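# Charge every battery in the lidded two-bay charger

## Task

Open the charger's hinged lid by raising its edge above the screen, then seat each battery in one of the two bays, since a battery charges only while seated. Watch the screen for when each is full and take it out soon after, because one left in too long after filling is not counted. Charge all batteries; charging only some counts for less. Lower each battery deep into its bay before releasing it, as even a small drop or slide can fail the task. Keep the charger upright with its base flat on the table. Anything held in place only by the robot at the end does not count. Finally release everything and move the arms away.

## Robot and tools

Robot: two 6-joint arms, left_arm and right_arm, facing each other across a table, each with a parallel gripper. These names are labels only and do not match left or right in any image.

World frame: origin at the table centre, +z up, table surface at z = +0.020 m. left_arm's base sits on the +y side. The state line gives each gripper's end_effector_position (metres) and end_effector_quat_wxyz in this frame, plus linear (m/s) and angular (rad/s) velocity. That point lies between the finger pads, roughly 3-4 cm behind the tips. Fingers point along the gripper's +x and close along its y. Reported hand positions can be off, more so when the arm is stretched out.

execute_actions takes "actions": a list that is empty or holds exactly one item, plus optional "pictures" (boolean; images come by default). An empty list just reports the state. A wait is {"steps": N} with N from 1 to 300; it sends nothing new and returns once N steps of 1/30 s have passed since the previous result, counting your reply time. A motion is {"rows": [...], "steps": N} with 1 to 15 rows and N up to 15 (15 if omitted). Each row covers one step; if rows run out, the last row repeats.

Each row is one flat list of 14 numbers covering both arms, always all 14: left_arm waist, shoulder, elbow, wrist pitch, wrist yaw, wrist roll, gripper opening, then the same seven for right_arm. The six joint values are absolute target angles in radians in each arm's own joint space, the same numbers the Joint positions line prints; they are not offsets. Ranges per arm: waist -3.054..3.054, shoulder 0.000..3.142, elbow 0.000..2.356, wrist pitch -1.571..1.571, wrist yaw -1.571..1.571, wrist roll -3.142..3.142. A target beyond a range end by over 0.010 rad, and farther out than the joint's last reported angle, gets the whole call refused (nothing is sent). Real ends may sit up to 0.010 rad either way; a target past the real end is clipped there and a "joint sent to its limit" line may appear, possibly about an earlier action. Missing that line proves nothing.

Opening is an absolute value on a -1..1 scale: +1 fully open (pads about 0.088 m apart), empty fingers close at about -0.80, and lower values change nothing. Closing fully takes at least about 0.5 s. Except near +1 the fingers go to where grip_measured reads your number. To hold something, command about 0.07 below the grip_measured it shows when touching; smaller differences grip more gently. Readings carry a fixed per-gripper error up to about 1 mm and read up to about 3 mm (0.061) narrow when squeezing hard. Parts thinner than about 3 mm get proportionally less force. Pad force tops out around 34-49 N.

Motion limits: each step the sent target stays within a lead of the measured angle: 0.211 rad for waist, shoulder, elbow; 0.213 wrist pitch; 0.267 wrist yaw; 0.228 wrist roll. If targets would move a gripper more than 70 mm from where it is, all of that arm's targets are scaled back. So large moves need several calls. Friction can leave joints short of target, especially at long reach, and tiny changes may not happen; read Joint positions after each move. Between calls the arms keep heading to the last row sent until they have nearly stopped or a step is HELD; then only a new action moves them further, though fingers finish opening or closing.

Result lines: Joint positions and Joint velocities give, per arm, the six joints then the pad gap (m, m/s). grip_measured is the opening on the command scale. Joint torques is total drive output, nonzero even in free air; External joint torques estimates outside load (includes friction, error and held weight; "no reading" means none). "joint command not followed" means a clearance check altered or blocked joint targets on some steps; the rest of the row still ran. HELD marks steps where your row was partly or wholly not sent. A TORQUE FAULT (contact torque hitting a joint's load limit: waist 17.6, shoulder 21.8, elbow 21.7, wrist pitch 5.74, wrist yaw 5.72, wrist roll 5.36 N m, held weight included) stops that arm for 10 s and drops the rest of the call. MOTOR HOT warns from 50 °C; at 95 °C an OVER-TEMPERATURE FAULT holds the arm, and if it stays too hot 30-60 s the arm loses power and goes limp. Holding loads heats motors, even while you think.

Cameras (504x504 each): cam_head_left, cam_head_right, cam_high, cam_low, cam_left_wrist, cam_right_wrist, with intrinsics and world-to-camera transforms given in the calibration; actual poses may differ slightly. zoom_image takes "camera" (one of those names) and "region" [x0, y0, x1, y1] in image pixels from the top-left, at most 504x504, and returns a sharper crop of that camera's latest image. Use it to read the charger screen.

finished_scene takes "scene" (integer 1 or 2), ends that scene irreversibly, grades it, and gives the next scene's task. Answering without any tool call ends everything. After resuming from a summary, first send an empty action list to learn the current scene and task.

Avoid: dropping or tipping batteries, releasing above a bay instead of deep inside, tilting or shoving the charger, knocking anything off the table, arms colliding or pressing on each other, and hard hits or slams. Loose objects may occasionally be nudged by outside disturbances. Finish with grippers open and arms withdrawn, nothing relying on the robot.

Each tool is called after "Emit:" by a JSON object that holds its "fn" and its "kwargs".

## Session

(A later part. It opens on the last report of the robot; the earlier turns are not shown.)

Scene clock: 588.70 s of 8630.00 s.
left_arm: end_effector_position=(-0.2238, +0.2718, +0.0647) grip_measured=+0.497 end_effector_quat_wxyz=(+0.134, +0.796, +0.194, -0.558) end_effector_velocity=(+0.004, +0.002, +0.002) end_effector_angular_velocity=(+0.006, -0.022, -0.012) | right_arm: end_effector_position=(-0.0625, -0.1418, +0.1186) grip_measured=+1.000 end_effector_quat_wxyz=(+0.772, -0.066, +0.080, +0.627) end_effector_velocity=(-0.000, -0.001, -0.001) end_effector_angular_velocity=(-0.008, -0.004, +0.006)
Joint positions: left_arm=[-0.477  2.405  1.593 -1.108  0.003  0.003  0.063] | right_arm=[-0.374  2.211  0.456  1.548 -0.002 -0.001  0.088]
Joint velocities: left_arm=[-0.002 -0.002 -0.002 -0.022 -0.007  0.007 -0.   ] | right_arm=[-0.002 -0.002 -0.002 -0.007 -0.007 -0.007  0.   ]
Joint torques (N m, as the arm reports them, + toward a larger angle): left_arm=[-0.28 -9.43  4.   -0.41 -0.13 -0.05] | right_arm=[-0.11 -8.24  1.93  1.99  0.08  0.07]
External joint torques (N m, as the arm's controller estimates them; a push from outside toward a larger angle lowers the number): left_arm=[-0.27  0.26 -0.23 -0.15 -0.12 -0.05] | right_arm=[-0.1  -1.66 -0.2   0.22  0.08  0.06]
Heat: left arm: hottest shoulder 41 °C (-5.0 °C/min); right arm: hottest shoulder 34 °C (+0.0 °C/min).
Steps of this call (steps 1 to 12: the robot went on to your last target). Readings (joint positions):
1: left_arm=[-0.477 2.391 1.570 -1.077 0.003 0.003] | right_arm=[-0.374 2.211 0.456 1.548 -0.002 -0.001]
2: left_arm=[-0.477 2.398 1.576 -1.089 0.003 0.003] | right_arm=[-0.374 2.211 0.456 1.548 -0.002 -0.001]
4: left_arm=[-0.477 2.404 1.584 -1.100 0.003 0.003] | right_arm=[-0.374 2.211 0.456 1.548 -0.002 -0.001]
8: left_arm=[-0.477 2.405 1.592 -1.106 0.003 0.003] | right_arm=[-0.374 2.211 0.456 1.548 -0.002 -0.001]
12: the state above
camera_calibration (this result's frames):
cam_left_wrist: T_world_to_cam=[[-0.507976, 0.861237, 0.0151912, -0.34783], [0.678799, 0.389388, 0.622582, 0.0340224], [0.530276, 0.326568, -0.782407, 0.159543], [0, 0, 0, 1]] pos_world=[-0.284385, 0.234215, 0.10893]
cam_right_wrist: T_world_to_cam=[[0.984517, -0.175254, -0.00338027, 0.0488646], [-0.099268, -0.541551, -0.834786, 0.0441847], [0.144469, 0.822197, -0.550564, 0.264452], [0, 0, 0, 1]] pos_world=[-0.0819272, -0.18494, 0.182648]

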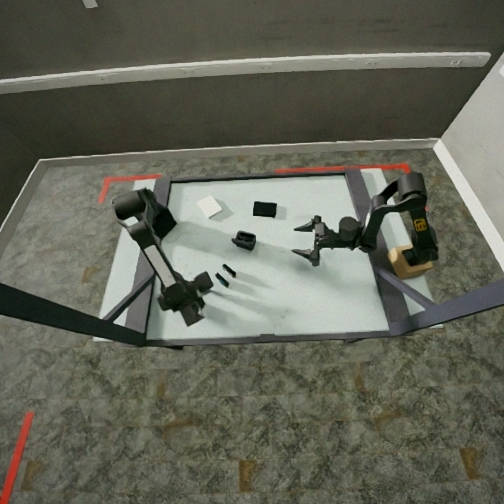

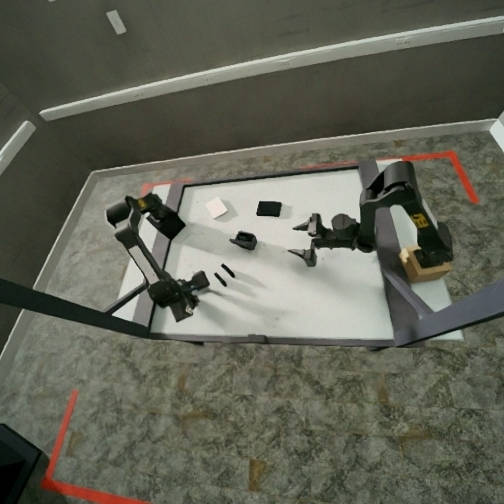

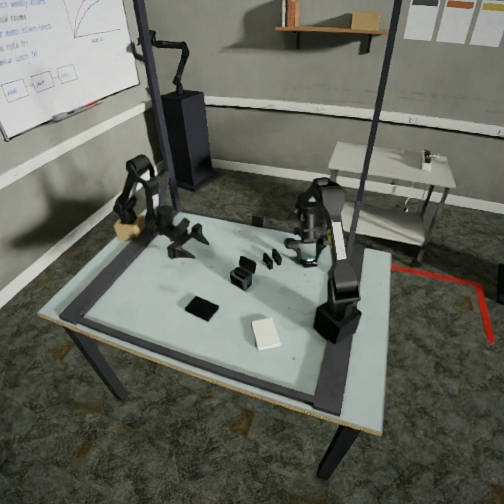

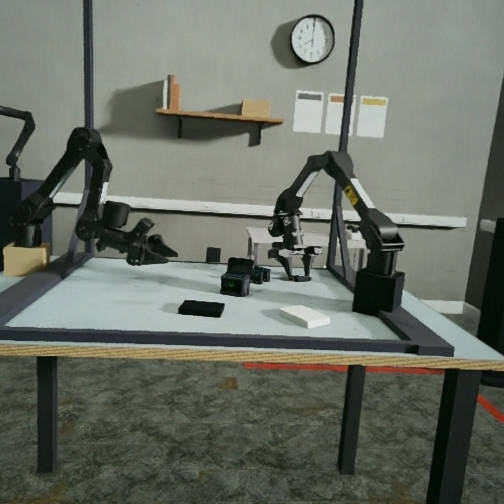

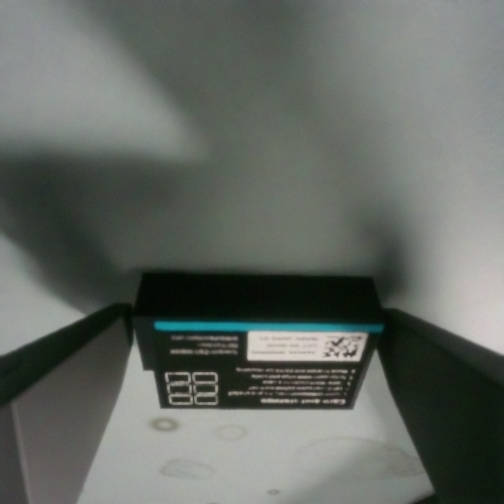

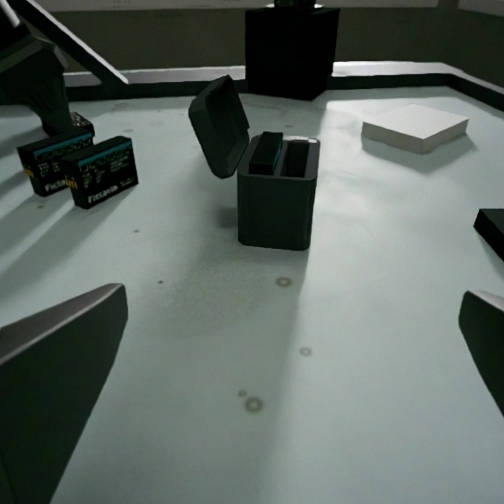

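Rail is close-ish to B; shift to −0.53 in the air.

Emit:
{"fn": "execute_actions", "kwargs": {"actions": [{"rows":[[-0.48,2.42,1.6,-1.11,0,0,0.44,-0.375,2.2,0.45,1.55,0,0,1],[-0.48,2.42,1.6,-1.11,0,0,0.39,-0.375,2.2,0.45,1.55,0,0,1],[-0.48,2.42,1.6,-1.11,0,0,0.35,-0.375,2.2,0.45,1.55,0,0,1],[-0.48,2.42,1.6,-1.11,0,0,0.31,-0.375,2.2,0.45,1.55,0,0,1],[-0.48,2.42,1.6,-1.11,0,0,0.245,-0.375,2.2,0.45,1.55,0,0,1]],"steps":10}], "pictures": false}}

Emit:
{"fn": "execute_actions", "kwargs": {"actions": [{"rows":[[-0.48,2.39,1.6,-1.11,0,0,0.245,-0.375,2.2,0.45,1.55,0,0,1],[-0.48,2.37,1.6,-1.11,0,0,0.245,-0.375,2.2,0.45,1.55,0,0,1],[-0.48,2.35,1.6,-1.11,0,0,0.245,-0.375,2.2,0.45,1.55,0,0,1],[-0.48,2.325,1.6,-1.11,0,0,0.245,-0.375,2.2,0.45,1.55,0,0,1],[-0.48,2.3,1.6,-1.11,0,0,0.245,-0.375,2.2,0.45,1.55,0,0,1],[-0.48,2.275,1.6,-1.11,0,0,0.245,-0.375,2.2,0.45,1.55,0,0,1],[-0.48,2.25,1.6,-1.11,0,0,0.245,-0.375,2.2,0.45,1.55,0,0,1],[-0.49,2.22,1.6,-1.11,0,0,0.245,-0.375,2.2,0.45,1.55,0,0,1],[-0.5,2.19,1.6,-1.11,0,0,0.245,-0.375,2.2,0.45,1.55,0,0,1],[-0.51,2.16,1.6,-1.11,0,0,0.245,-0.375,2.2,0.45,1.55,0,0,1],[-0.52,2.13,1.6,-1.11,0,0,0.245,-0.375,2.2,0.45,1.55,0,0,1],[-0.53,2.1,1.6,-1.11,0,0,0.245,-0.375,2.2,0.45,1.55,0,0,1],[-0.53,2.07,1.6,-1.11,0,0,0.245,-0.375,2.2,0.45,1.55,0,0,1],[-0.53,2.05,1.6,-1.11,0,0,0.245,-0.375,2.2,0.45,1.55,0,0,1]],"steps":15}], "pictures": false}}

Emit:
{"fn": "execute_actions", "kwargs": {"actions": [{"rows":[[-0.53,1.8,1.0,1.0,0,0,0.245,-0.375,2.2,0.45,1.55,0,0,1]],"steps":15}], "pictures": false}}

Emit:
{"fn": "execute_actions", "kwargs": {"actions": [{"steps":18}], "pictures": false}}

Emit:
{"fn": "execute_actions", "kwargs": {"actions": [{"rows":[[-0.53,2.1,0.7,1.42,0,0,0.245,-0.375,2.2,0.45,1.55,0,0,1]],"steps":15}], "pictures": false}}

Emit:
{"fn": "execute_actions", "kwargs": {"actions": [{"rows":[[-0.53,2.13,0.688,1.42,0,0,0.245,-0.375,2.2,0.45,1.55,0,0,1],[-0.53,2.16,0.677,1.42,0,0,0.245,-0.375,2.2,0.45,1.55,0,0,1],[-0.53,2.19,0.665,1.42,0,0,0.245,-0.375,2.2,0.45,1.55,0,0,1],[-0.53,2.22,0.653,1.42,0,0,0.245,-0.375,2.2,0.45,1.55,0,0,1],[-0.53,2.25,0.642,1.42,0,0,0.245,-0.375,2.2,0.45,1.55,0,0,1],[-0.53,2.28,0.63,1.42,0,0,0.245,-0.375,2.2,0.45,1.55,0,0,1],[-0.53,2.31,0.618,1.42,0,0,0.245,-0.375,2.2,0.45,1.55,0,0,1],[-0.53,2.335,0.608,1.42,0,0,0.245,-0.375,2.2,0.45,1.55,0,0,1],[-0.53,2.35,0.602,1.42,0,0,0.245,-0.375,2.2,0.45,1.55,0,0,1],[-0.53,2.361,0.598,1.42,0,0,0.245,-0.375,2.2,0.45,1.55,0,0,1]],"steps":15}], "pictures": false}}

Emit:
{"fn": "execute_actions", "kwargs": {"actions": [{"rows":[[-0.53,2.372,0.601,1.426,0,0,0.245,-0.375,2.2,0.45,1.55,0,0,1],[-0.53,2.383,0.605,1.433,0,0,0.245,-0.375,2.2,0.45,1.55,0,0,1],[-0.53,2.394,0.608,1.439,0,0,0.245,-0.375,2.2,0.45,1.55,0,0,1],[-0.53,2.405,0.611,1.445,0,0,0.245,-0.375,2.2,0.45,1.55,0,0,1],[-0.53,2.416,0.615,1.452,0,0,0.245,-0.375,2.2,0.45,1.55,0,0,1],[-0.53,2.427,0.618,1.458,0,0,0.245,-0.375,2.2,0.45,1.55,0,0,1],[-0.53,2.438,0.621,1.464,0,0,0.245,-0.375,2.2,0.45,1.55,0,0,1],[-0.53,2.449,0.625,1.47,0,0,0.245,-0.375,2.2,0.45,1.55,0,0,1],[-0.53,2.458,0.627,1.476,0,0,0.245,-0.375,2.2,0.45,1.55,0,0,1],[-0.53,2.466,0.63,1.48,0,0,0.245,-0.375,2.2,0.45,1.55,0,0,1],[-0.53,2.473,0.632,1.484,0,0,0.245,-0.375,2.2,0.45,1.55,0,0,1],[-0.53,2.479,0.634,1.488,0,0,0.245,-0.375,2.2,0.45,1.55,0,0,1],[-0.53,2.485,0.635,1.491,0,0,0.245,-0.375,2.2,0.45,1.55,0,0,1],[-0.53,2.49,0.637,1.494,0,0,0.245,-0.375,2.2,0.45,1.55,0,0,1],[-0.53,2.494,0.638,1.496,0,0,0.245,-0.375,2.2,0.45,1.55,0,0,1]],"steps":15}], "pictures": false}}

Emit:
{"fn": "execute_actions", "kwargs": {"actions": [{"steps":10}]}}

Scene clock: 602.67 s of 8630.00 s.
left_arm: end_effector_position=(-0.2237, +0.2718, +0.0649) grip_measured=+0.321 end_effector_quat_wxyz=(+0.134, +0.796, +0.194, -0.557) end_effector_velocity=(+0.002, +0.001, +0.001) end_effector_angular_velocity=(-0.005, -0.011, +0.002) | right_arm: end_effector_position=(-0.0625, -0.1418, +0.1186) grip_measured=+1.000 end_effector_quat_wxyz=(+0.772, -0.066, +0.080, +0.627) end_effector_velocity=(+0.000, -0.000, +0.001) end_effector_angular_velocity=(-0.004, -0.008, -0.003)
Joint positions: left_arm=[-0.477  2.405  1.594 -1.109  0.002  0.003  0.055] | right_arm=[-0.374  2.211  0.456  1.548 -0.002 -0.001  0.088]
Joint velocities: left_arm=[-0.002 -0.002 -0.002 -0.007 -0.007 -0.007  0.   ] | right_arm=[ 0.002 -0.007 -0.002 -0.007  0.007 -0.007  0.   ]
Joint torques (N m, as the arm reports them, + toward a larger angle): left_arm=[-0.23 -9.24  3.92 -0.35 -0.14 -0.01] | right_arm=[-0.11 -8.24  1.93  1.99  0.09  0.07]
External joint torques (N m, as the arm's controller estimates them; a push from outside toward a larger angle lowers the number): left_arm=[-0.23  0.39 -0.25 -0.07 -0.14 -0.01] | right_arm=[-0.1  -1.59 -0.25  0.21  0.09  0.06]
Heat: left arm: hottest shoulder 41 °C (-3.0 °C/min); right arm: hottest shoulder 34 °C (+0.0 °C/min).
Steps of this call (steps 1 to 30: the robot went on to your last target; steps 31 to 409: nothing new was sent; steps 410 to 419: all 10 steps of this action). Readings (joint positions):
410: left_arm=[-0.477 2.405 1.593 -1.109 0.003 0.003] | right_arm=[-0.374 2.211 0.456 1.548 -0.002 -0.001]
411: left_arm=[-0.477 2.405 1.593 -1.109 0.003 0.003] | right_arm=[-0.374 2.211 0.456 1.548 -0.002 -0.001]
413: left_arm=[-0.477 2.405 1.593 -1.109 0.003 0.003] | right_arm=[-0.374 2.211 0.456 1.548 -0.002 -0.001]
417: left_arm=[-0.477 2.405 1.594 -1.109 0.002 0.003] | right_arm=[-0.374 2.211 0.456 1.548 -0.002 -0.001]
419: the state above

Scene clock: 603.17 s of 8630.00 s.
left_arm: end_effector_position=(-0.2617, +0.2723, +0.1705) grip_measured=+0.321 end_effector_quat_wxyz=(+0.146, +0.708, +0.154, -0.674) end_effector_velocity=(-0.073, +0.041, +0.278) end_effector_angular_velocity=(-0.333, +0.672, -0.177) | right_arm: end_effector_position=(-0.0625, -0.1418, +0.1186) grip_measured=+1.000 end_effector_quat_wxyz=(+0.772, -0.066, +0.080, +0.627) end_effector_velocity=(+0.002, -0.001, -0.001) end_effector_angular_velocity=(-0.009, -0.007, -0.008)
Joint positions: left_arm=[-0.524  2.107  1.595 -1.109  0.001  0.003  0.055] | right_arm=[-0.374  2.211  0.456  1.548 -0.002 -0.001  0.088]
Joint velocities: left_arm=[-0.183 -0.73   0.042 -0.022 -0.022 -0.007  0.   ] | right_arm=[-0.002 -0.002 -0.002 -0.007  0.007 -0.007  0.   ]
Joint torques (N m, as the arm reports them, + toward a larger angle): left_arm=[  0.79 -10.54   4.52   0.08  -0.05  -0.03] | right_arm=[-0.11 -8.25  1.93  1.99  0.09  0.07]
External joint torques (N m, as the arm's controller estimates them; a push from outside toward a larger angle lowers the number): left_arm=[-0.05 -3.71  0.28 -0.12  0.01 -0.03] | right_arm=[-0.13 -1.67 -0.2   0.22  0.09  0.06]
Heat: left arm: hottest shoulder 41 °C (-3.0 °C/min); right arm: hottest shoulder 34 °C (+0.0 °C/min).
Steps of this call (steps 1 to 15: all 15 steps of this action). Readings (joint positions):
1: left_arm=[-0.477 2.405 1.594 -1.109 0.002 0.003] | right_arm=[-0.374 2.211 0.456 1.548 -0.002 -0.001]
2: left_arm=[-0.477 2.404 1.594 -1.109 0.002 0.003] | right_arm=[-0.374 2.211 0.456 1.548 -0.002 -0.001]
4: left_arm=[-0.477 2.393 1.594 -1.109 0.002 0.003] | right_arm=[-0.374 2.211 0.456 1.548 -0.002 -0.001]
8: left_arm=[-0.477 2.321 1.594 -1.109 0.002 0.003] | right_arm=[-0.374 2.211 0.456 1.548 -0.002 -0.001]
15: the state above

Scene clock: 603.67 s of 8630.00 s.
left_arm: end_effector_position=(-0.2814, +0.2667, +0.1613) grip_measured=+0.321 end_effector_quat_wxyz=(+0.181, +0.483, +0.102, -0.851) end_effector_velocity=(-0.326, -0.145, +0.214) end_effector_angular_velocity=(-0.783, +1.734, +0.003) | right_arm: end_effector_position=(-0.0625, -0.1418, +0.1186) grip_measured=+1.000 end_effector_quat_wxyz=(+0.772, -0.066, +0.080, +0.627) end_effector_velocity=(-0.000, -0.001, -0.003) end_effector_angular_velocity=(-0.013, -0.003, +0.006)
Joint positions: left_arm=[-0.532  1.813  1.001 -0.22   0.001  0.003  0.055] | right_arm=[-0.374  2.211  0.456  1.548 -0.002 -0.001  0.088]
Joint velocities: left_arm=[-0.007 -0.002  0.002  1.897 -0.007 -0.007 -0.   ] | right_arm=[-0.002  0.002 -0.002 -0.007 -0.007 -0.007  0.   ]
Joint torques (N m, as the arm reports them, + toward a larger angle): left_arm=[ 0.13 -9.95  4.81  1.17 -0.07 -0.06] | right_arm=[-0.12 -8.25  1.93  1.99  0.09  0.07]
External joint torques (N m, as the arm's controller estimates them; a push from outside toward a larger angle lowers the number): left_arm=[ 0.22 -1.79 -1.5  -0.08 -0.07 -0.06] | right_arm=[-0.11 -1.65 -0.19  0.22  0.09  0.06]
Heat: left arm: hottest shoulder 41 °C (-3.0 °C/min); right arm: hottest shoulder 34 °C (+0.0 °C/min).
Steps of this call (steps 1 to 15: all 15 steps of this action). Readings (joint positions):
1: left_arm=[-0.529 2.063 1.565 -1.061 0.001 0.003] | right_arm=[-0.374 2.211 0.456 1.548 -0.002 -0.001]
2: left_arm=[-0.531 2.007 1.506 -0.985 0.001 0.003] | right_arm=[-0.374 2.211 0.456 1.548 -0.002 -0.001]
4: left_arm=[-0.532 1.902 1.387 -0.879 0.001 0.003] | right_arm=[-0.374 2.211 0.456 1.548 -0.002 -0.001]
8: left_arm=[-0.532 1.800 1.171 -0.622 0.001 0.003] | right_arm=[-0.374 2.211 0.456 1.548 -0.002 -0.001]
15: the state above

Scene clock: 604.27 s of 8630.00 s.
left_arm: end_effector_position=(-0.3779, +0.2232, +0.3618) grip_measured=+0.321 end_effector_quat_wxyz=(+0.209, -0.028, -0.008, -0.977) end_effector_velocity=(+0.019, +0.006, +0.324) end_effector_angular_velocity=(-0.603, +1.359, +0.009) | right_arm: end_effector_position=(-0.0625, -0.1418, +0.1186) grip_measured=+1.000 end_effector_quat_wxyz=(+0.772, -0.066, +0.080, +0.627) end_effector_velocity=(+0.002, -0.001, -0.001) end_effector_angular_velocity=(-0.009, -0.007, -0.008)
Joint positions: left_arm=[-0.532  1.811  1.001  0.868  0.001  0.003  0.055] | right_arm=[-0.374  2.211  0.456  1.548 -0.002 -0.001  0.088]
Joint velocities: left_arm=[ 0.002 -0.002 -0.002  1.487 -0.007 -0.007 -0.   ] | right_arm=[-0.002 -0.002 -0.002 -0.007  0.007 -0.007  0.   ]
Joint torques (N m, as the arm reports them, + toward a larger angle): left_arm=[  0.15 -10.47   5.1    1.6   -0.06  -0.04] | right_arm=[-0.11 -8.24  1.93  1.99  0.09  0.07]
External joint torques (N m, as the arm's controller estimates them; a push from outside toward a larger angle lowers the number): left_arm=[ 0.07 -3.1  -0.55  0.08 -0.05 -0.04] | right_arm=[-0.11 -1.65 -0.22  0.22  0.09  0.06]
Heat: left arm: hottest shoulder 42 °C (-2.0 °C/min); right arm: hottest shoulder 34 °C (+0.0 °C/min).
Steps of this call (steps 1 to 18: the robot went on to your last target). Readings (joint positions):
1: left_arm=[-0.532 1.812 1.001 -0.154 0.001 0.003] | right_arm=[-0.374 2.211 0.456 1.548 -0.002 -0.001]
2: left_arm=[-0.532 1.812 1.001 -0.092 0.001 0.003] | right_arm=[-0.374 2.211 0.456 1.548 -0.002 -0.001]
4: left_arm=[-0.532 1.811 1.001 0.026 0.001 0.003] | right_arm=[-0.374 2.211 0.456 1.548 -0.002 -0.001]
8: left_arm=[-0.532 1.811 1.001 0.268 0.001 0.003] | right_arm=[-0.374 2.211 0.456 1.548 -0.002 -0.001]
18: the state above

Scene clock: 604.77 s of 8630.00 s.
left_arm: end_effector_position=(-0.3410, +0.2398, +0.2274) grip_measured=+0.321 end_effector_quat_wxyz=(+0.209, -0.003, -0.002, -0.978) end_effector_velocity=(-0.008, +0.001, +0.097) end_effector_angular_velocity=(-0.151, +0.390, -0.015) | right_arm: end_effector_position=(-0.0625, -0.1418, +0.1186) grip_measured=+1.000 end_effector_quat_wxyz=(+0.772, -0.066, +0.080, +0.627) end_effector_velocity=(+0.002, -0.002, -0.004) end_effector_angular_velocity=(-0.023, -0.001, +0.001)
Joint positions: left_arm=[-0.532  2.099  0.702  1.403  0.001  0.003  0.055] | right_arm=[-0.374  2.211  0.456  1.548 -0.002 -0.001  0.088]
Joint velocities: left_arm=[-0.007 -0.012  0.032  0.374  0.007 -0.022 -0.   ] | right_arm=[-0.007 -0.002 -0.002 -0.022 -0.007 -0.007  0.   ]
Joint torques (N m, as the arm reports them, + toward a larger angle): left_arm=[ 0.23 -8.83  2.71  1.2  -0.03 -0.04] | right_arm=[-0.12 -8.23  1.93  1.99  0.09  0.07]
External joint torques (N m, as the arm's controller estimates them; a push from outside toward a larger angle lowers the number): left_arm=[ 0.28 -1.39 -1.04 -0.31 -0.04 -0.05] | right_arm=[-0.08 -1.66 -0.17  0.23  0.09  0.06]
Heat: left arm: hottest shoulder 42 °C (-2.0 °C/min); right arm: hottest shoulder 34 °C (+0.0 °C/min).
Steps of this call (steps 1 to 15: all 15 steps of this action). Readings (joint positions):
1: left_arm=[-0.532 1.821 0.989 0.916 0.001 0.003] | right_arm=[-0.374 2.211 0.456 1.548 -0.002 -0.001]
2: left_arm=[-0.532 1.829 0.972 0.960 0.001 0.003] | right_arm=[-0.374 2.211 0.456 1.548 -0.002 -0.001]
4: left_arm=[-0.532 1.862 0.924 1.021 0.001 0.003] | right_arm=[-0.374 2.211 0.456 1.548 -0.002 -0.001]
8: left_arm=[-0.532 2.000 0.795 1.169 0.001 0.003] | right_arm=[-0.374 2.211 0.456 1.548 -0.002 -0.001]
15: the state above

Scene clock: 605.27 s of 8630.00 s.
left_arm: end_effector_position=(-0.2983, +0.2591, +0.0915) grip_measured=+0.321 end_effector_quat_wxyz=(+0.206, +0.166, +0.034, -0.964) end_effector_velocity=(-0.005, -0.003, +0.022) end_effector_angular_velocity=(-0.052, +0.092, +0.002) | right_arm: end_effector_position=(-0.0625, -0.1418, +0.1186) grip_measured=+1.000 end_effector_quat_wxyz=(+0.772, -0.066, +0.080, +0.627) end_effector_velocity=(+0.000, -0.000, +0.002) end_effector_angular_velocity=(+0.005, -0.010, -0.003)
Joint positions: left_arm=[-0.532  2.353  0.598  1.415  0.001  0.003  0.055] | right_arm=[-0.374  2.211  0.456  1.548 -0.002 -0.001  0.088]
Joint velocities: left_arm=[-0.002 -0.002 -0.007  0.11  -0.007  0.007 -0.   ] | right_arm=[ 0.002 -0.002 -0.002  0.007  0.007 -0.007  0.   ]
Joint torques (N m, as the arm reports them, + toward a larger angle): left_arm=[ 0.22 -7.72  1.42  1.72 -0.07 -0.04] | right_arm=[-0.11 -8.24  1.93  1.99  0.09  0.07]
External joint torques (N m, as the arm's controller estimates them; a push from outside toward a larger angle lowers the number): left_arm=[ 0.22 -0.2  -0.82 -0.02 -0.06 -0.05] | right_arm=[-0.14 -1.6  -0.22  0.21  0.09  0.06]
Heat: left arm: hottest shoulder 41 °C (-2.0 °C/min); right arm: hottest shoulder 34 °C (+0.0 °C/min).
Steps of this call (steps 1 to 15: all 15 steps of this action). Readings (joint positions):
1: left_arm=[-0.532 2.099 0.702 1.412 0.001 0.003] | right_arm=[-0.374 2.211 0.456 1.548 -0.002 -0.001]
2: left_arm=[-0.532 2.103 0.700 1.415 0.001 0.003] | right_arm=[-0.374 2.211 0.456 1.548 -0.002 -0.001]
4: left_arm=[-0.532 2.136 0.689 1.422 0.001 0.003] | right_arm=[-0.374 2.211 0.456 1.548 -0.002 -0.001]
8: left_arm=[-0.532 2.253 0.642 1.417 0.001 0.003] | right_arm=[-0.374 2.211 0.456 1.548 -0.002 -0.001]
15: the state above

Scene clock: 605.77 s of 8630.00 s.
left_arm: end_effector_position=(-0.2969, +0.2597, +0.0666) grip_measured=+0.321 end_effector_quat_wxyz=(+0.206, +0.171, +0.035, -0.963) end_effector_velocity=(-0.013, -0.006, -0.009) end_effector_angular_velocity=(-0.025, +0.066, +0.007) | right_arm: end_effector_position=(-0.0625, -0.1418, +0.1186) grip_measured=+1.000 end_effector_quat_wxyz=(+0.772, -0.066, +0.080, +0.627) end_effector_velocity=(-0.000, -0.001, -0.003) end_effector_angular_velocity=(-0.014, -0.006, -0.003)
Joint positions: left_arm=[-0.532  2.468  0.629  1.488  0.001  0.003  0.055] | right_arm=[-0.374  2.211  0.456  1.548 -0.002 -0.001  0.088]
Joint velocities: left_arm=[-0.002  0.115  0.076  0.11  -0.007 -0.007 -0.   ] | right_arm=[ 0.002  0.002 -0.002 -0.007  0.007 -0.007  0.   ]
Joint torques (N m, as the arm reports them, + toward a larger angle): left_arm=[ 0.15 -6.85  1.33  1.45 -0.05 -0.06] | right_arm=[-0.11 -8.24  1.94  1.99  0.09  0.07]
External joint torques (N m, as the arm's controller estimates them; a push from outside toward a larger angle lowers the number): left_arm=[ 0.14  0.82 -0.41 -0.36 -0.04 -0.07] | right_arm=[-0.1  -1.69 -0.18  0.24  0.09  0.06]
Heat: left arm: hottest shoulder 41 °C (-2.0 °C/min); right arm: hottest shoulder 34 °C (+0.0 °C/min).
Steps of this call (steps 1 to 15: all 15 steps of this action). Readings (joint positions):
1: left_arm=[-0.532 2.353 0.598 1.419 0.001 0.003] | right_arm=[-0.374 2.211 0.456 1.548 -0.002 -0.001]
2: left_arm=[-0.532 2.354 0.599 1.424 0.001 0.003] | right_arm=[-0.374 2.211 0.456 1.548 -0.002 -0.001]
4: left_arm=[-0.532 2.367 0.603 1.432 0.001 0.003] | right_arm=[-0.374 2.211 0.456 1.548 -0.002 -0.001]
8: left_arm=[-0.532 2.412 0.612 1.451 0.001 0.003] | right_arm=[-0.374 2.211 0.456 1.548 -0.002 -0.001]
15: the state above

Scene clock: 606.10 s of 8630.00 s.
left_arm: end_effector_position=(-0.2981, +0.2591, +0.0662) grip_measured=+0.321 end_effector_quat_wxyz=(+0.206, +0.167, +0.034, -0.963) end_effector_velocity=(+0.002, +0.001, -0.003) end_effector_angular_velocity=(-0.004, -0.015, +0.002) | right_arm: end_effector_position=(-0.0625, -0.1418, +0.1186) grip_measured=+1.000 end_effector_quat_wxyz=(+0.772, -0.066, +0.080, +0.627) end_effector_velocity=(-0.001, -0.001, -0.004) end_effector_angular_velocity=(-0.025, -0.012, +0.019)
Joint positions: left_arm=[-0.532  2.477  0.636  1.498  0.001  0.003  0.055] | right_arm=[-0.374  2.211  0.456  1.548 -0.002 -0.001  0.088]
Joint velocities: left_arm=[-0.002  0.002 -0.002 -0.007 -0.007  0.007 -0.   ] | right_arm=[-0.007 -0.002 -0.002 -0.022 -0.022 -0.022  0.   ]
Joint torques (N m, as the arm reports them, + toward a larger angle): left_arm=[ 0.21 -6.53  1.23  1.33 -0.05 -0.03] | right_arm=[-0.11 -8.24  1.92  1.99  0.09  0.07]
External joint torques (N m, as the arm's controller estimates them; a push from outside toward a larger angle lowers the number): left_arm=[ 0.21  0.9  -0.4  -0.39 -0.05 -0.04] | right_arm=[-0.06 -1.65 -0.2   0.22  0.09  0.06]
Heat: left arm: hottest shoulder 41 °C (-2.0 °C/min); right arm: hottest shoulder 34 °C (+0.0 °C/min).
Steps of this call (steps 1 to 10: the robot went on to your last target). Readings (joint positions):
1: left_arm=[-0.532 2.471 0.632 1.492 0.001 0.003] | right_arm=[-0.374 2.211 0.456 1.548 -0.002 -0.001]
2: left_arm=[-0.532 2.473 0.633 1.494 0.001 0.003] | right_arm=[-0.374 2.211 0.456 1.548 -0.002 -0.001]
4: left_arm=[-0.532 2.475 0.634 1.496 0.001 0.003] | right_arm=[-0.374 2.211 0.456 1.548 -0.002 -0.001]
8: left_arm=[-0.532 2.477 0.635 1.498 0.001 0.003] | right_arm=[-0.374 2.211 0.456 1.548 -0.002 -0.001]
10: the state above
camera_calibration (this result's frames):
cam_left_wrist: T_world_to_cam=[[-0.39721, 0.916095, 0.0547177, -0.358524], [0.549331, 0.2851, -0.785464, 0.170135], [-0.735159, -0.281936, -0.616484, -0.0263371], [0, 0, 0, 1]] pos_world=[-0.255232, 0.272511, 0.137016]
cam_right_wrist: T_world_to_cam=[[0.984517, -0.175254, -0.00338027, 0.0488646], [-0.099268, -0.541551, -0.834786, 0.0441847], [0.144469, 0.822197, -0.550564, 0.264452], [0, 0, 0, 1]] pos_world=[-0.0819272, -0.18494, 0.182648]

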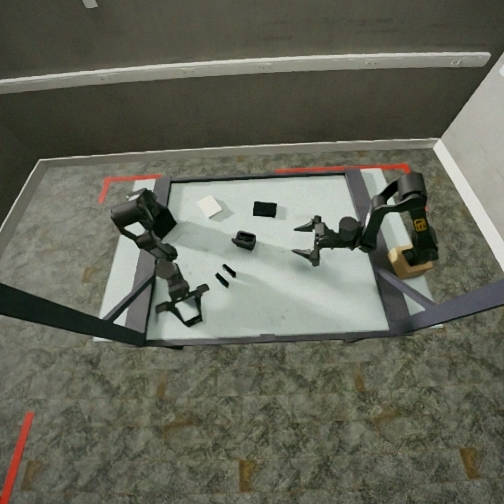

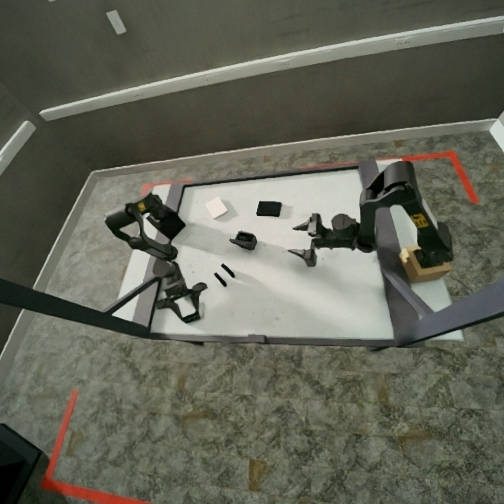

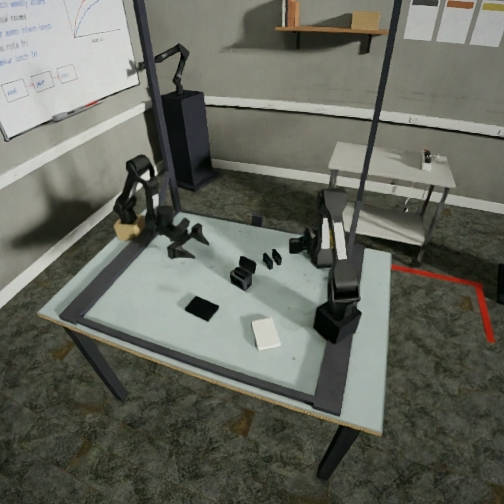

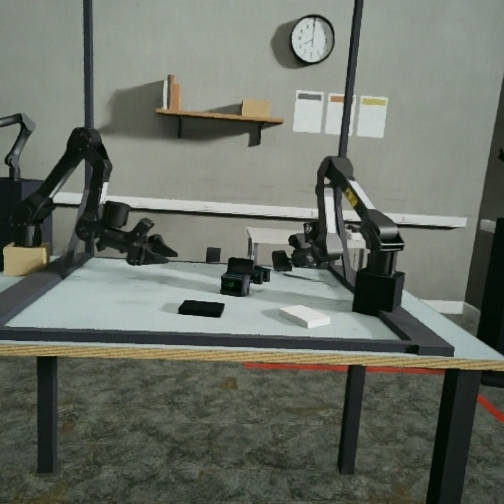

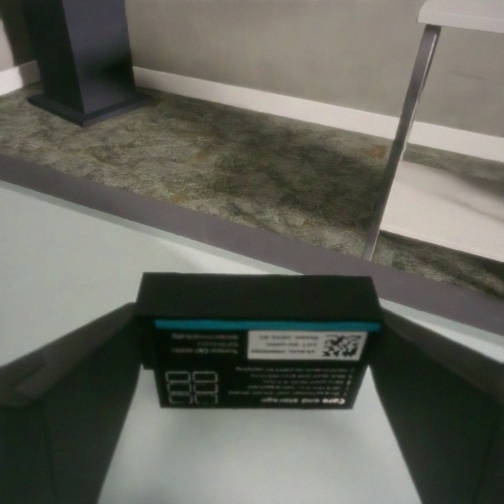

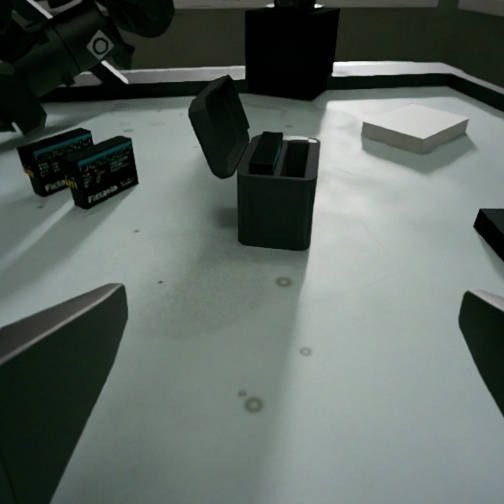

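Emit:
{"fn": "execute_actions", "kwargs": {"actions": [{"rows":[[-0.53,2.485,0.638,1.496,0,0,0.29,-0.375,2.2,0.45,1.55,0,0,1],[-0.53,2.485,0.638,1.496,0,0,0.33,-0.375,2.2,0.45,1.55,0,0,1],[-0.53,2.485,0.638,1.496,0,0,0.38,-0.375,2.2,0.45,1.55,0,0,1],[-0.53,2.485,0.638,1.496,0,0,0.45,-0.375,2.2,0.45,1.55,0,0,1],[-0.53,2.485,0.638,1.496,0,0,0.6,-0.375,2.2,0.45,1.55,0,0,1],[-0.53,2.485,0.638,1.496,0,0,0.6,-0.375,2.2,0.45,1.55,0,0,1],[-0.53,2.485,0.638,1.496,0,0,0.6,-0.375,2.2,0.45,1.55,0,0,1],[-0.53,2.485,0.638,1.496,0,0,0.6,-0.375,2.2,0.45,1.55,0,0,1],[-0.53,2.485,0.638,1.496,0,0,0.6,-0.375,2.2,0.45,1.55,0,0,1],[-0.53,2.45,0.65,1.49,0,0,0.6,-0.375,2.2,0.45,1.55,0,0,1],[-0.53,2.42,0.66,1.48,0,0,0.6,-0.375,2.2,0.45,1.55,0,0,1],[-0.53,2.39,0.67,1.47,0,0,0.6,-0.375,2.2,0.45,1.55,0,0,1],[-0.53,2.36,0.68,1.46,0,0,0.6,-0.375,2.2,0.45,1.55,0,0,1],[-0.53,2.33,0.69,1.45,0,0,0.6,-0.375,2.2,0.45,1.55,0,0,1],[-0.53,2.3,0.7,1.45,0,0,0.6,-0.375,2.2,0.45,1.55,0,0,1]],"steps":15}], "pictures": false}}

Emit:
{"fn": "execute_actions", "kwargs": {"actions": [{"rows":[[-0.53,2.28,0.75,1.41,0,0,0.6,-0.375,2.2,0.45,1.55,0,0,1],[-0.53,2.26,0.8,1.37,0,0,0.6,-0.375,2.2,0.45,1.55,0,0,1],[-0.51,2.24,0.85,1.33,0,0,0.6,-0.375,2.2,0.45,1.55,0,0,1],[-0.48,2.22,0.9,1.28,0,-3.14,0.6,-0.375,2.2,0.45,1.55,0,0,1],[-0.45,2.2,0.95,1.24,0,-3.14,0.6,-0.375,2.2,0.45,1.55,0,0,1],[-0.42,2.2,1.0,1.2,0,-3.14,0.6,-0.375,2.2,0.45,1.55,0,0,1],[-0.4,2.2,1.06,1.14,0,-3.14,0.6,-0.375,2.2,0.45,1.55,0,0,1],[-0.4,2.2,1.12,1.08,0,-3.14,0.6,-0.375,2.2,0.45,1.55,0,0,1],[-0.4,2.2,1.18,1.02,0,-3.14,0.6,-0.375,2.2,0.45,1.55,0,0,1],[-0.4,2.2,1.24,0.96,0,-3.14,0.6,-0.375,2.2,0.45,1.55,0,0,1],[-0.4,2.2,1.3,0.9,0,-3.14,0.6,-0.375,2.2,0.45,1.55,0,0,1],[-0.4,2.2,1.36,0.84,0,-3.14,0.6,-0.375,2.2,0.45,1.55,0,0,1],[-0.4,2.2,1.42,0.78,0,-3.14,0.6,-0.375,2.2,0.45,1.55,0,0,1],[-0.4,2.2,1.48,0.72,0,-3.14,0.6,-0.375,2.2,0.45,1.55,0,0,1],[-0.4,2.2,1.54,0.66,0,-3.14,0.6,-0.375,2.2,0.45,1.55,0,0,1]],"steps":15}], "pictures": false}}

Emit:
{"fn": "execute_actions", "kwargs": {"actions": [{"rows":[[-0.4,2.2,1.6,0.6,0,-3.14,0.6,-0.375,2.2,0.45,1.55,0,0,1],[-0.4,2.2,1.66,0.54,0,-3.14,0.6,-0.375,2.2,0.45,1.55,0,0,1],[-0.4,2.2,1.72,0.48,0,-3.14,0.6,-0.375,2.2,0.45,1.55,0,0,1],[-0.4,2.2,1.78,0.4,0,-3.14,0.6,-0.375,2.2,0.45,1.55,0,0,1],[-0.4,2.2,1.84,0.2,0,-3.14,0.6,-0.375,2.2,0.45,1.55,0,0,1],[-0.4,2.2,1.9,-1.19,0,-3.14,0.6,-0.375,2.2,0.45,1.55,0,0,1]],"steps":15}], "pictures": false}}

Emit:
{"fn": "execute_actions", "kwargs": {"actions": [{"steps":14}], "pictures": false}}

Emit:
{"fn": "execute_actions", "kwargs": {"actions": [{"rows":[[-0.43,2.22,1.91,-1.19,0,-3.14,0.6,-0.375,2.2,0.45,1.55,0,0,1],[-0.46,2.24,1.92,-1.19,0,-3.14,0.6,-0.375,2.2,0.45,1.55,0,0,1],[-0.49,2.26,1.93,-1.19,0,-3.14,0.6,-0.375,2.2,0.45,1.55,0,0,1],[-0.515,2.28,1.93,-1.19,0,-3.14,0.6,-0.375,2.2,0.45,1.55,0,0,1],[-0.532,2.3,1.93,-1.19,0,-3.14,0.6,-0.375,2.2,0.45,1.55,0,0,1]],"steps":15}], "pictures": false}}

Emit:
{"fn": "execute_actions", "kwargs": {"actions": [{"rows":[[-0.532,2.314,1.925,-1.172,0,-3.14,0.6,-0.375,2.2,0.45,1.55,0,0,1],[-0.532,2.328,1.919,-1.154,0,-3.14,0.6,-0.375,2.2,0.45,1.55,0,0,1],[-0.532,2.342,1.913,-1.136,0,-3.14,0.6,-0.375,2.2,0.45,1.55,0,0,1],[-0.532,2.356,1.908,-1.118,0,-3.14,0.6,-0.375,2.2,0.45,1.55,0,0,1],[-0.532,2.37,1.902,-1.1,0,-3.14,0.6,-0.375,2.2,0.45,1.55,0,0,1],[-0.532,2.384,1.896,-1.08,0,-3.14,0.6,-0.375,2.2,0.45,1.55,0,0,1],[-0.532,2.398,1.89,-1.062,0,-3.14,0.6,-0.375,2.2,0.45,1.55,0,0,1],[-0.532,2.41,1.885,-1.045,0,-3.14,0.6,-0.375,2.2,0.45,1.55,0,0,1]],"steps":15}]}}

Scene clock: 620.13 s of 8630.00 s.
left_arm: end_effector_position=(-0.3149, +0.2516, +0.0967) grip_measured=+0.593 end_effector_quat_wxyz=(+0.207, +0.134, +0.027, -0.969) end_effector_velocity=(-0.180, -0.078, +0.400) end_effector_angular_velocity=(-0.399, +0.943, -0.004) | right_arm: end_effector_position=(-0.0625, -0.1418, +0.1186) grip_measured=+1.000 end_effector_quat_wxyz=(+0.772, -0.066, +0.080, +0.627) end_effector_velocity=(+0.002, -0.001, +0.002) end_effector_angular_velocity=(+0.005, -0.010, -0.008)
Joint positions: left_arm=[-0.532  2.399  0.665  1.458  0.001  0.003  0.068] | right_arm=[-0.374  2.211  0.456  1.548 -0.002 -0.001  0.088]
Joint velocities: left_arm=[-0.002 -0.838  0.295 -0.11   0.007 -0.022  0.002] | right_arm=[-0.002 -0.002 -0.002  0.007  0.007 -0.007  0.   ]
Joint torques (N m, as the arm reports them, + toward a larger angle): left_arm=[  0.19 -12.42   2.74   1.77  -0.02  -0.03] | right_arm=[-0.12 -8.24  1.93  1.99  0.09  0.07]
External joint torques (N m, as the arm's controller estimates them; a push from outside toward a larger angle lowers the number): left_arm=[ 0.24 -3.54 -0.11 -0.34 -0.03 -0.04] | right_arm=[-0.12 -1.6  -0.22  0.2   0.09  0.06]
Heat: left arm: hottest shoulder 40 °C (-5.1 °C/min); right arm: hottest shoulder 34 °C (+0.0 °C/min).
Steps of this call (steps 1 to 30: the robot went on to your last target; steps 31 to 406: nothing new was sent; steps 407 to 421: all 15 steps of this action). Readings (joint positions):
407: left_arm=[-0.532 2.477 0.636 1.498 0.001 0.003] | right_arm=[-0.374 2.211 0.456 1.548 -0.002 -0.001]
408: left_arm=[-0.532 2.477 0.636 1.498 0.001 0.003] | right_arm=[-0.374 2.211 0.456 1.548 -0.002 -0.001]
410: left_arm=[-0.532 2.477 0.636 1.498 0.001 0.003] | right_arm=[-0.374 2.211 0.456 1.548 -0.002 -0.001]
414: left_arm=[-0.532 2.477 0.636 1.496 0.001 0.003] | right_arm=[-0.374 2.211 0.456 1.548 -0.002 -0.001]
421: the state above

Scene clock: 620.63 s of 8630.00 s.
left_arm: end_effector_position=(-0.4205, +0.1144, +0.2746) grip_measured=+0.597 end_effector_quat_wxyz=(+0.270, -0.065, +0.336, -0.900) end_effector_velocity=(-0.216, -0.141, +0.355) end_effector_angular_velocity=(+1.627, +1.022, +0.150) | right_arm: end_effector_position=(-0.0625, -0.1418, +0.1186) grip_measured=+1.000 end_effector_quat_wxyz=(+0.772, -0.066, +0.080, +0.627) end_effector_velocity=(-0.004, +0.000, -0.001) end_effector_angular_velocity=(-0.011, -0.015, +0.028)
Joint positions: left_arm=[-0.396  2.227  1.353  0.808 -0.001 -0.697  0.068] | right_arm=[-0.374  2.211  0.456  1.548 -0.002 -0.001  0.088]
Joint velocities: left_arm=[ 0.002 -0.007  1.731 -1.736 -0.022 -1.927  0.   ] | right_arm=[ 0.002 -0.002 -0.002 -0.007 -0.022 -0.022  0.   ]
Joint torques (N m, as the arm reports them, + toward a larger angle): left_arm=[ -0.6  -15.04   6.08   1.49   0.    -0.04] | right_arm=[-0.11 -8.25  1.93  1.99  0.09  0.07]
External joint torques (N m, as the arm's controller estimates them; a push from outside toward a larger angle lowers the number): left_arm=[-0.22 -3.96 -0.02 -0.34 -0.03 -0.08] | right_arm=[-0.16 -1.66 -0.22  0.22  0.1   0.06]
Heat: left arm: hottest shoulder 40 °C (-5.0 °C/min); right arm: hottest shoulder 34 °C (+0.0 °C/min).
Steps of this call (steps 1 to 15: all 15 steps of this action). Readings (joint positions):
1: left_arm=[-0.532 2.370 0.681 1.450 0.001 0.003] | right_arm=[-0.374 2.211 0.456 1.548 -0.002 -0.001]
2: left_arm=[-0.532 2.342 0.706 1.430 0.001 0.003] | right_arm=[-0.374 2.211 0.456 1.548 -0.002 -0.001]
4: left_arm=[-0.527 2.297 0.781 1.376 0.002 -0.036] | right_arm=[-0.374 2.211 0.456 1.548 -0.002 -0.001]
8: left_arm=[-0.464 2.239 0.950 1.233 0.003 -0.248] | right_arm=[-0.374 2.211 0.456 1.548 -0.002 -0.001]
15: the state above

Scene clock: 621.13 s of 8630.00 s.
left_arm: end_effector_position=(-0.4432, +0.1017, +0.3543) grip_measured=+0.598 end_effector_quat_wxyz=(+0.312, -0.082, +0.733, -0.598) end_effector_velocity=(+0.120, +0.073, -0.362) end_effector_angular_velocity=(+2.459, -0.564, +0.712) | right_arm: end_effector_position=(-0.0625, -0.1418, +0.1186) grip_measured=+1.000 end_effector_quat_wxyz=(+0.772, -0.066, +0.080, +0.627) end_effector_velocity=(+0.004, -0.002, -0.003) end_effector_angular_velocity=(-0.017, -0.020, -0.010)
Joint positions: left_arm=[-0.398  2.187  1.901 -0.083 -0.001 -1.667  0.068] | right_arm=[-0.374  2.211  0.456  1.548 -0.002 -0.001  0.088]
Joint velocities: left_arm=[-0.002 -0.002 -0.002 -1.78  -0.022 -1.927 -0.   ] | right_arm=[-0.007  0.002 -0.002 -0.007  0.007 -0.022  0.   ]
Joint torques (N m, as the arm reports them, + toward a larger angle): left_arm=[ -0.19 -11.15   5.58   1.03   0.02   0.  ] | right_arm=[-0.12 -8.24  1.93  1.99  0.09  0.07]
External joint torques (N m, as the arm's controller estimates them; a push from outside toward a larger angle lowers the number): left_arm=[-0.21 -0.55 -1.05 -0.55  0.05 -0.05] | right_arm=[-0.08 -1.68 -0.17  0.23  0.08  0.06]
Heat: left arm: hottest shoulder 40 °C (-5.1 °C/min); right arm: hottest shoulder 34 °C (+0.0 °C/min).
Steps of this call (steps 1 to 15: all 15 steps of this action). Readings (joint positions):
1: left_arm=[-0.396 2.227 1.412 0.748 -0.001 -0.761] | right_arm=[-0.374 2.211 0.456 1.548 -0.002 -0.001]
2: left_arm=[-0.397 2.227 1.470 0.688 -0.001 -0.826] | right_arm=[-0.374 2.211 0.456 1.548 -0.002 -0.001]
4: left_arm=[-0.397 2.227 1.586 0.567 -0.001 -0.956] | right_arm=[-0.374 2.211 0.456 1.548 -0.002 -0.001]
8: left_arm=[-0.398 2.225 1.806 0.327 -0.001 -1.215] | right_arm=[-0.374 2.211 0.456 1.548 -0.002 -0.001]
15: the state above

Scene clock: 621.60 s of 8630.00 s.
left_arm: end_effector_position=(-0.3319, +0.1710, +0.2232) grip_measured=+0.598 end_effector_quat_wxyz=(-0.599, +0.059, -0.796, +0.066) end_effector_velocity=(+0.311, +0.191, -0.125) end_effector_angular_velocity=(+1.450, -1.175, +1.841) | right_arm: end_effector_position=(-0.0625, -0.1418, +0.1186) grip_measured=+1.000 end_effector_quat_wxyz=(+0.772, -0.066, +0.080, +0.627) end_effector_velocity=(-0.000, -0.001, -0.002) end_effector_angular_velocity=(-0.015, +0.012, +0.003)
Joint positions: left_arm=[-0.398  2.195  1.901 -0.946 -0.001 -2.575  0.068] | right_arm=[-0.374  2.211  0.456  1.548 -0.002 -0.001  0.088]
Joint velocities: left_arm=[-0.002 -0.002 -0.002 -1.766 -0.022 -1.941 -0.   ] | right_arm=[-0.002 -0.007 -0.002 -0.022 -0.007  0.007  0.   ]
Joint torques (N m, as the arm reports them, + toward a larger angle): left_arm=[ -0.3  -11.41   4.87   0.54   0.    -0.04] | right_arm=[-0.12 -8.25  1.94  1.99  0.09  0.07]
External joint torques (N m, as the arm's controller estimates them; a push from outside toward a larger angle lowers the number): left_arm=[-0.32 -0.92 -1.21 -0.21  0.03 -0.04] | right_arm=[-0.08 -1.63 -0.2   0.22  0.08  0.06]
Heat: left arm: hottest shoulder 40 °C (-5.0 °C/min); right arm: hottest shoulder 34 °C (+0.0 °C/min).
Steps of this call (steps 1 to 14: the robot went on to your last target). Readings (joint positions):
1: left_arm=[-0.398 2.187 1.901 -0.146 -0.001 -1.732] | right_arm=[-0.374 2.211 0.456 1.548 -0.002 -0.001]
2: left_arm=[-0.398 2.189 1.901 -0.211 -0.001 -1.797] | right_arm=[-0.374 2.211 0.456 1.548 -0.002 -0.001]
4: left_arm=[-0.398 2.194 1.901 -0.335 -0.001 -1.927] | right_arm=[-0.374 2.211 0.456 1.548 -0.002 -0.001]
8: left_arm=[-0.398 2.195 1.901 -0.578 -0.001 -2.186] | right_arm=[-0.374 2.211 0.456 1.548 -0.002 -0.001]
14: the state above

Scene clock: 622.10 s of 8630.00 s.
left_arm: end_effector_position=(-0.3194, +0.2519, +0.1761) grip_measured=+0.598 end_effector_quat_wxyz=(-0.687, +0.143, -0.698, -0.143) end_effector_velocity=(+0.006, -0.033, +0.010) end_effector_angular_velocity=(-0.032, +0.020, +0.132) | right_arm: end_effector_position=(-0.0625, -0.1418, +0.1186) grip_measured=+1.000 end_effector_quat_wxyz=(+0.772, -0.066, +0.080, +0.627) end_effector_velocity=(+0.002, -0.001, -0.001) end_effector_angular_velocity=(-0.012, -0.021, -0.005)
Joint positions: left_arm=[-0.536  2.294  1.925 -1.188  0.002 -3.13   0.068] | right_arm=[-0.374  2.211  0.456  1.548 -0.002 -0.001  0.088]
Joint velocities: left_arm=[ 0.066 -0.002  0.037 -0.007 -0.022 -0.066 -0.   ] | right_arm=[-0.002 -0.002 -0.002 -0.007  0.007 -0.022  0.   ]
Joint torques (N m, as the arm reports them, + toward a larger angle): left_arm=[ -0.1  -11.25   4.86   0.    -0.07  -0.08] | right_arm=[-0.11 -8.25  1.93  1.99  0.09  0.07]
External joint torques (N m, as the arm's controller estimates them; a push from outside toward a larger angle lowers the number): left_arm=[ 0.26 -0.87 -0.58 -0.24 -0.1  -0.07] | right_arm=[-0.13 -1.68 -0.18  0.23  0.09  0.06]
Heat: left arm: hottest shoulder 40 °C (-5.1 °C/min); right arm: hottest shoulder 34 °C (+0.0 °C/min).
Steps of this call (steps 1 to 15: all 15 steps of this action). Readings (joint positions):
1: left_arm=[-0.399 2.195 1.901 -1.006 -0.001 -2.639] | right_arm=[-0.374 2.211 0.456 1.548 -0.002 -0.001]
2: left_arm=[-0.404 2.198 1.902 -1.065 -0.002 -2.704] | right_arm=[-0.374 2.211 0.456 1.548 -0.002 -0.001]
4: left_arm=[-0.433 2.216 1.912 -1.134 -0.003 -2.834] | right_arm=[-0.374 2.211 0.456 1.548 -0.002 -0.001]
8: left_arm=[-0.523 2.272 1.923 -1.176 0.002 -3.056] | right_arm=[-0.374 2.211 0.456 1.548 -0.002 -0.001]
15: the state above

Scene clock: 622.60 s of 8630.00 s.
left_arm: end_effector_position=(-0.3281, +0.2462, +0.1186) grip_measured=+0.598 end_effector_quat_wxyz=(-0.691, +0.146, -0.692, -0.147) end_effector_velocity=(-0.010, -0.004, +0.000) end_effector_angular_velocity=(-0.028, +0.044, -0.010) | right_arm: end_effector_position=(-0.0625, -0.1418, +0.1186) grip_measured=+1.000 end_effector_quat_wxyz=(+0.772, -0.066, +0.080, +0.627) end_effector_velocity=(+0.002, -0.001, +0.002) end_effector_angular_velocity=(+0.005, -0.010, -0.008)
Joint positions: left_arm=[-0.532  2.405  1.886 -1.051  0.002 -3.136  0.068] | right_arm=[-0.374  2.211  0.456  1.548 -0.002 -0.001  0.088]
Joint velocities: left_arm=[-0.002 -0.002 -0.002  0.051 -0.007  0.007  0.   ] | right_arm=[-0.002 -0.002 -0.002  0.007  0.007 -0.007  0.   ]
Joint torques (N m, as the arm reports them, + toward a larger angle): left_arm=[  0.15 -11.77   4.1    0.25  -0.05  -0.06] | right_arm=[-0.11 -8.24  1.93  1.99  0.09  0.07]
External joint torques (N m, as the arm's controller estimates them; a push from outside toward a larger angle lowers the number): left_arm=[ 0.14 -0.63 -1.38  0.04 -0.06 -0.06] | right_arm=[-0.1  -1.61 -0.2   0.21  0.08  0.06]
Heat: left arm: hottest shoulder 41 °C (-4.0 °C/min); right arm: hottest shoulder 34 °C (+0.0 °C/min).
Steps of this call (steps 1 to 15: all 15 steps of this action). Readings (joint positions):
1: left_arm=[-0.534 2.294 1.925 -1.186 0.002 -3.132] | right_arm=[-0.374 2.211 0.456 1.548 -0.002 -0.001]
2: left_arm=[-0.533 2.296 1.925 -1.182 0.002 -3.133] | right_arm=[-0.374 2.211 0.456 1.548 -0.002 -0.001]
4: left_arm=[-0.532 2.309 1.924 -1.154 0.002 -3.135] | right_arm=[-0.374 2.211 0.456 1.548 -0.002 -0.001]
8: left_arm=[-0.532 2.354 1.909 -1.088 0.002 -3.135] | right_arm=[-0.374 2.211 0.456 1.548 -0.002 -0.001]
15: the state above
camera_calibration (this result's frames):
cam_left_wrist: T_world_to_cam=[[0.449368, -0.892888, 0.0286232, 0.364821], [-0.850838, -0.417999, 0.318359, -0.185783], [-0.272294, -0.167414, -0.947538, 0.143264], [0, 0, 0, 1]] pos_world=[-0.283, 0.272072, 0.184452]
cam_right_wrist: T_world_to_cam=[[0.984517, -0.175254, -0.00338027, 0.0488646], [-0.099268, -0.541551, -0.834786, 0.0441847], [0.144469, 0.822197, -0.550564, 0.264452], [0, 0, 0, 1]] pos_world=[-0.0819272, -0.18494, 0.182648]

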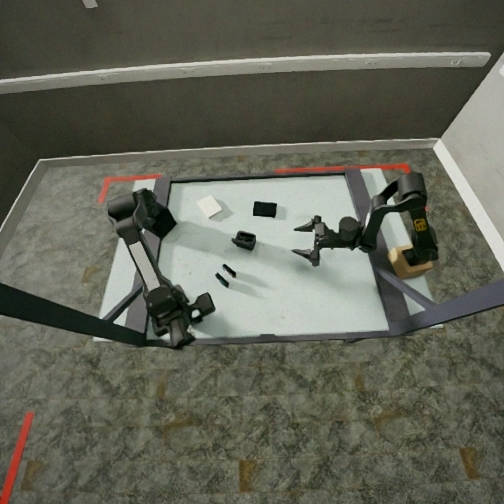

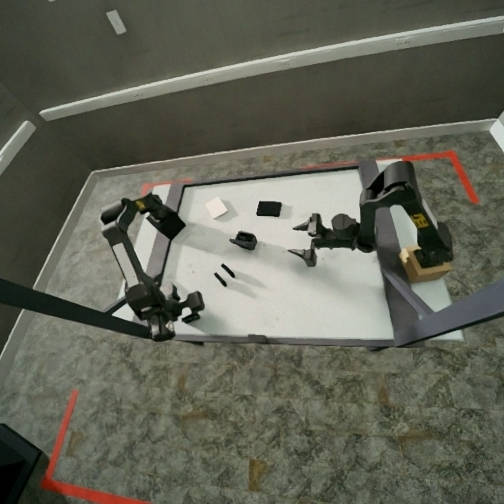

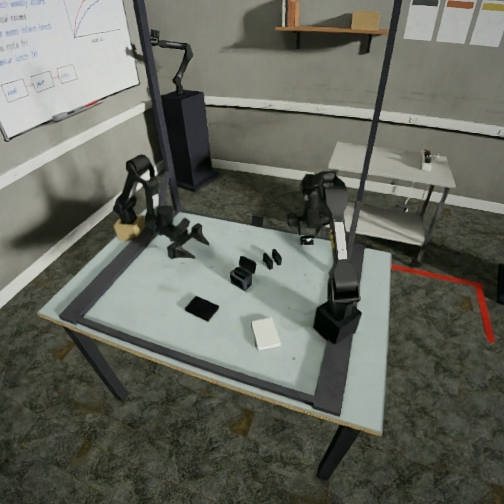

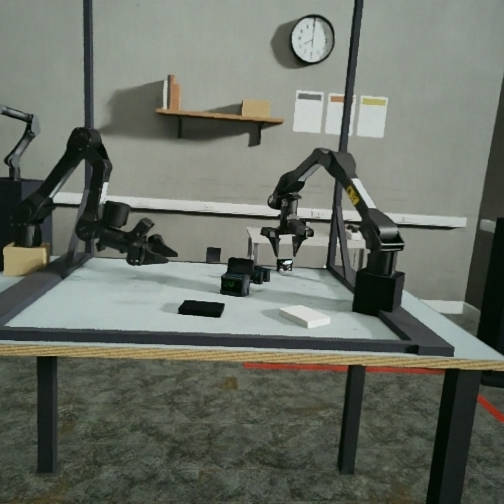

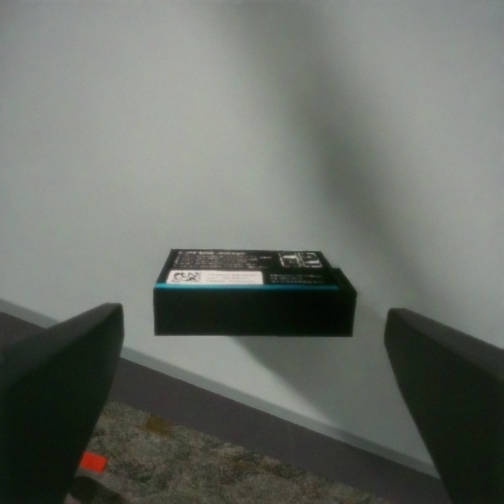

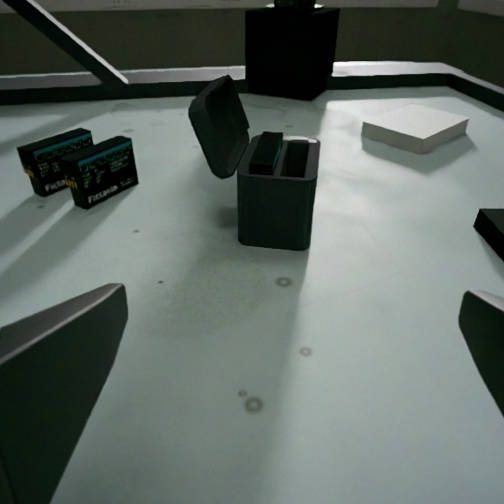

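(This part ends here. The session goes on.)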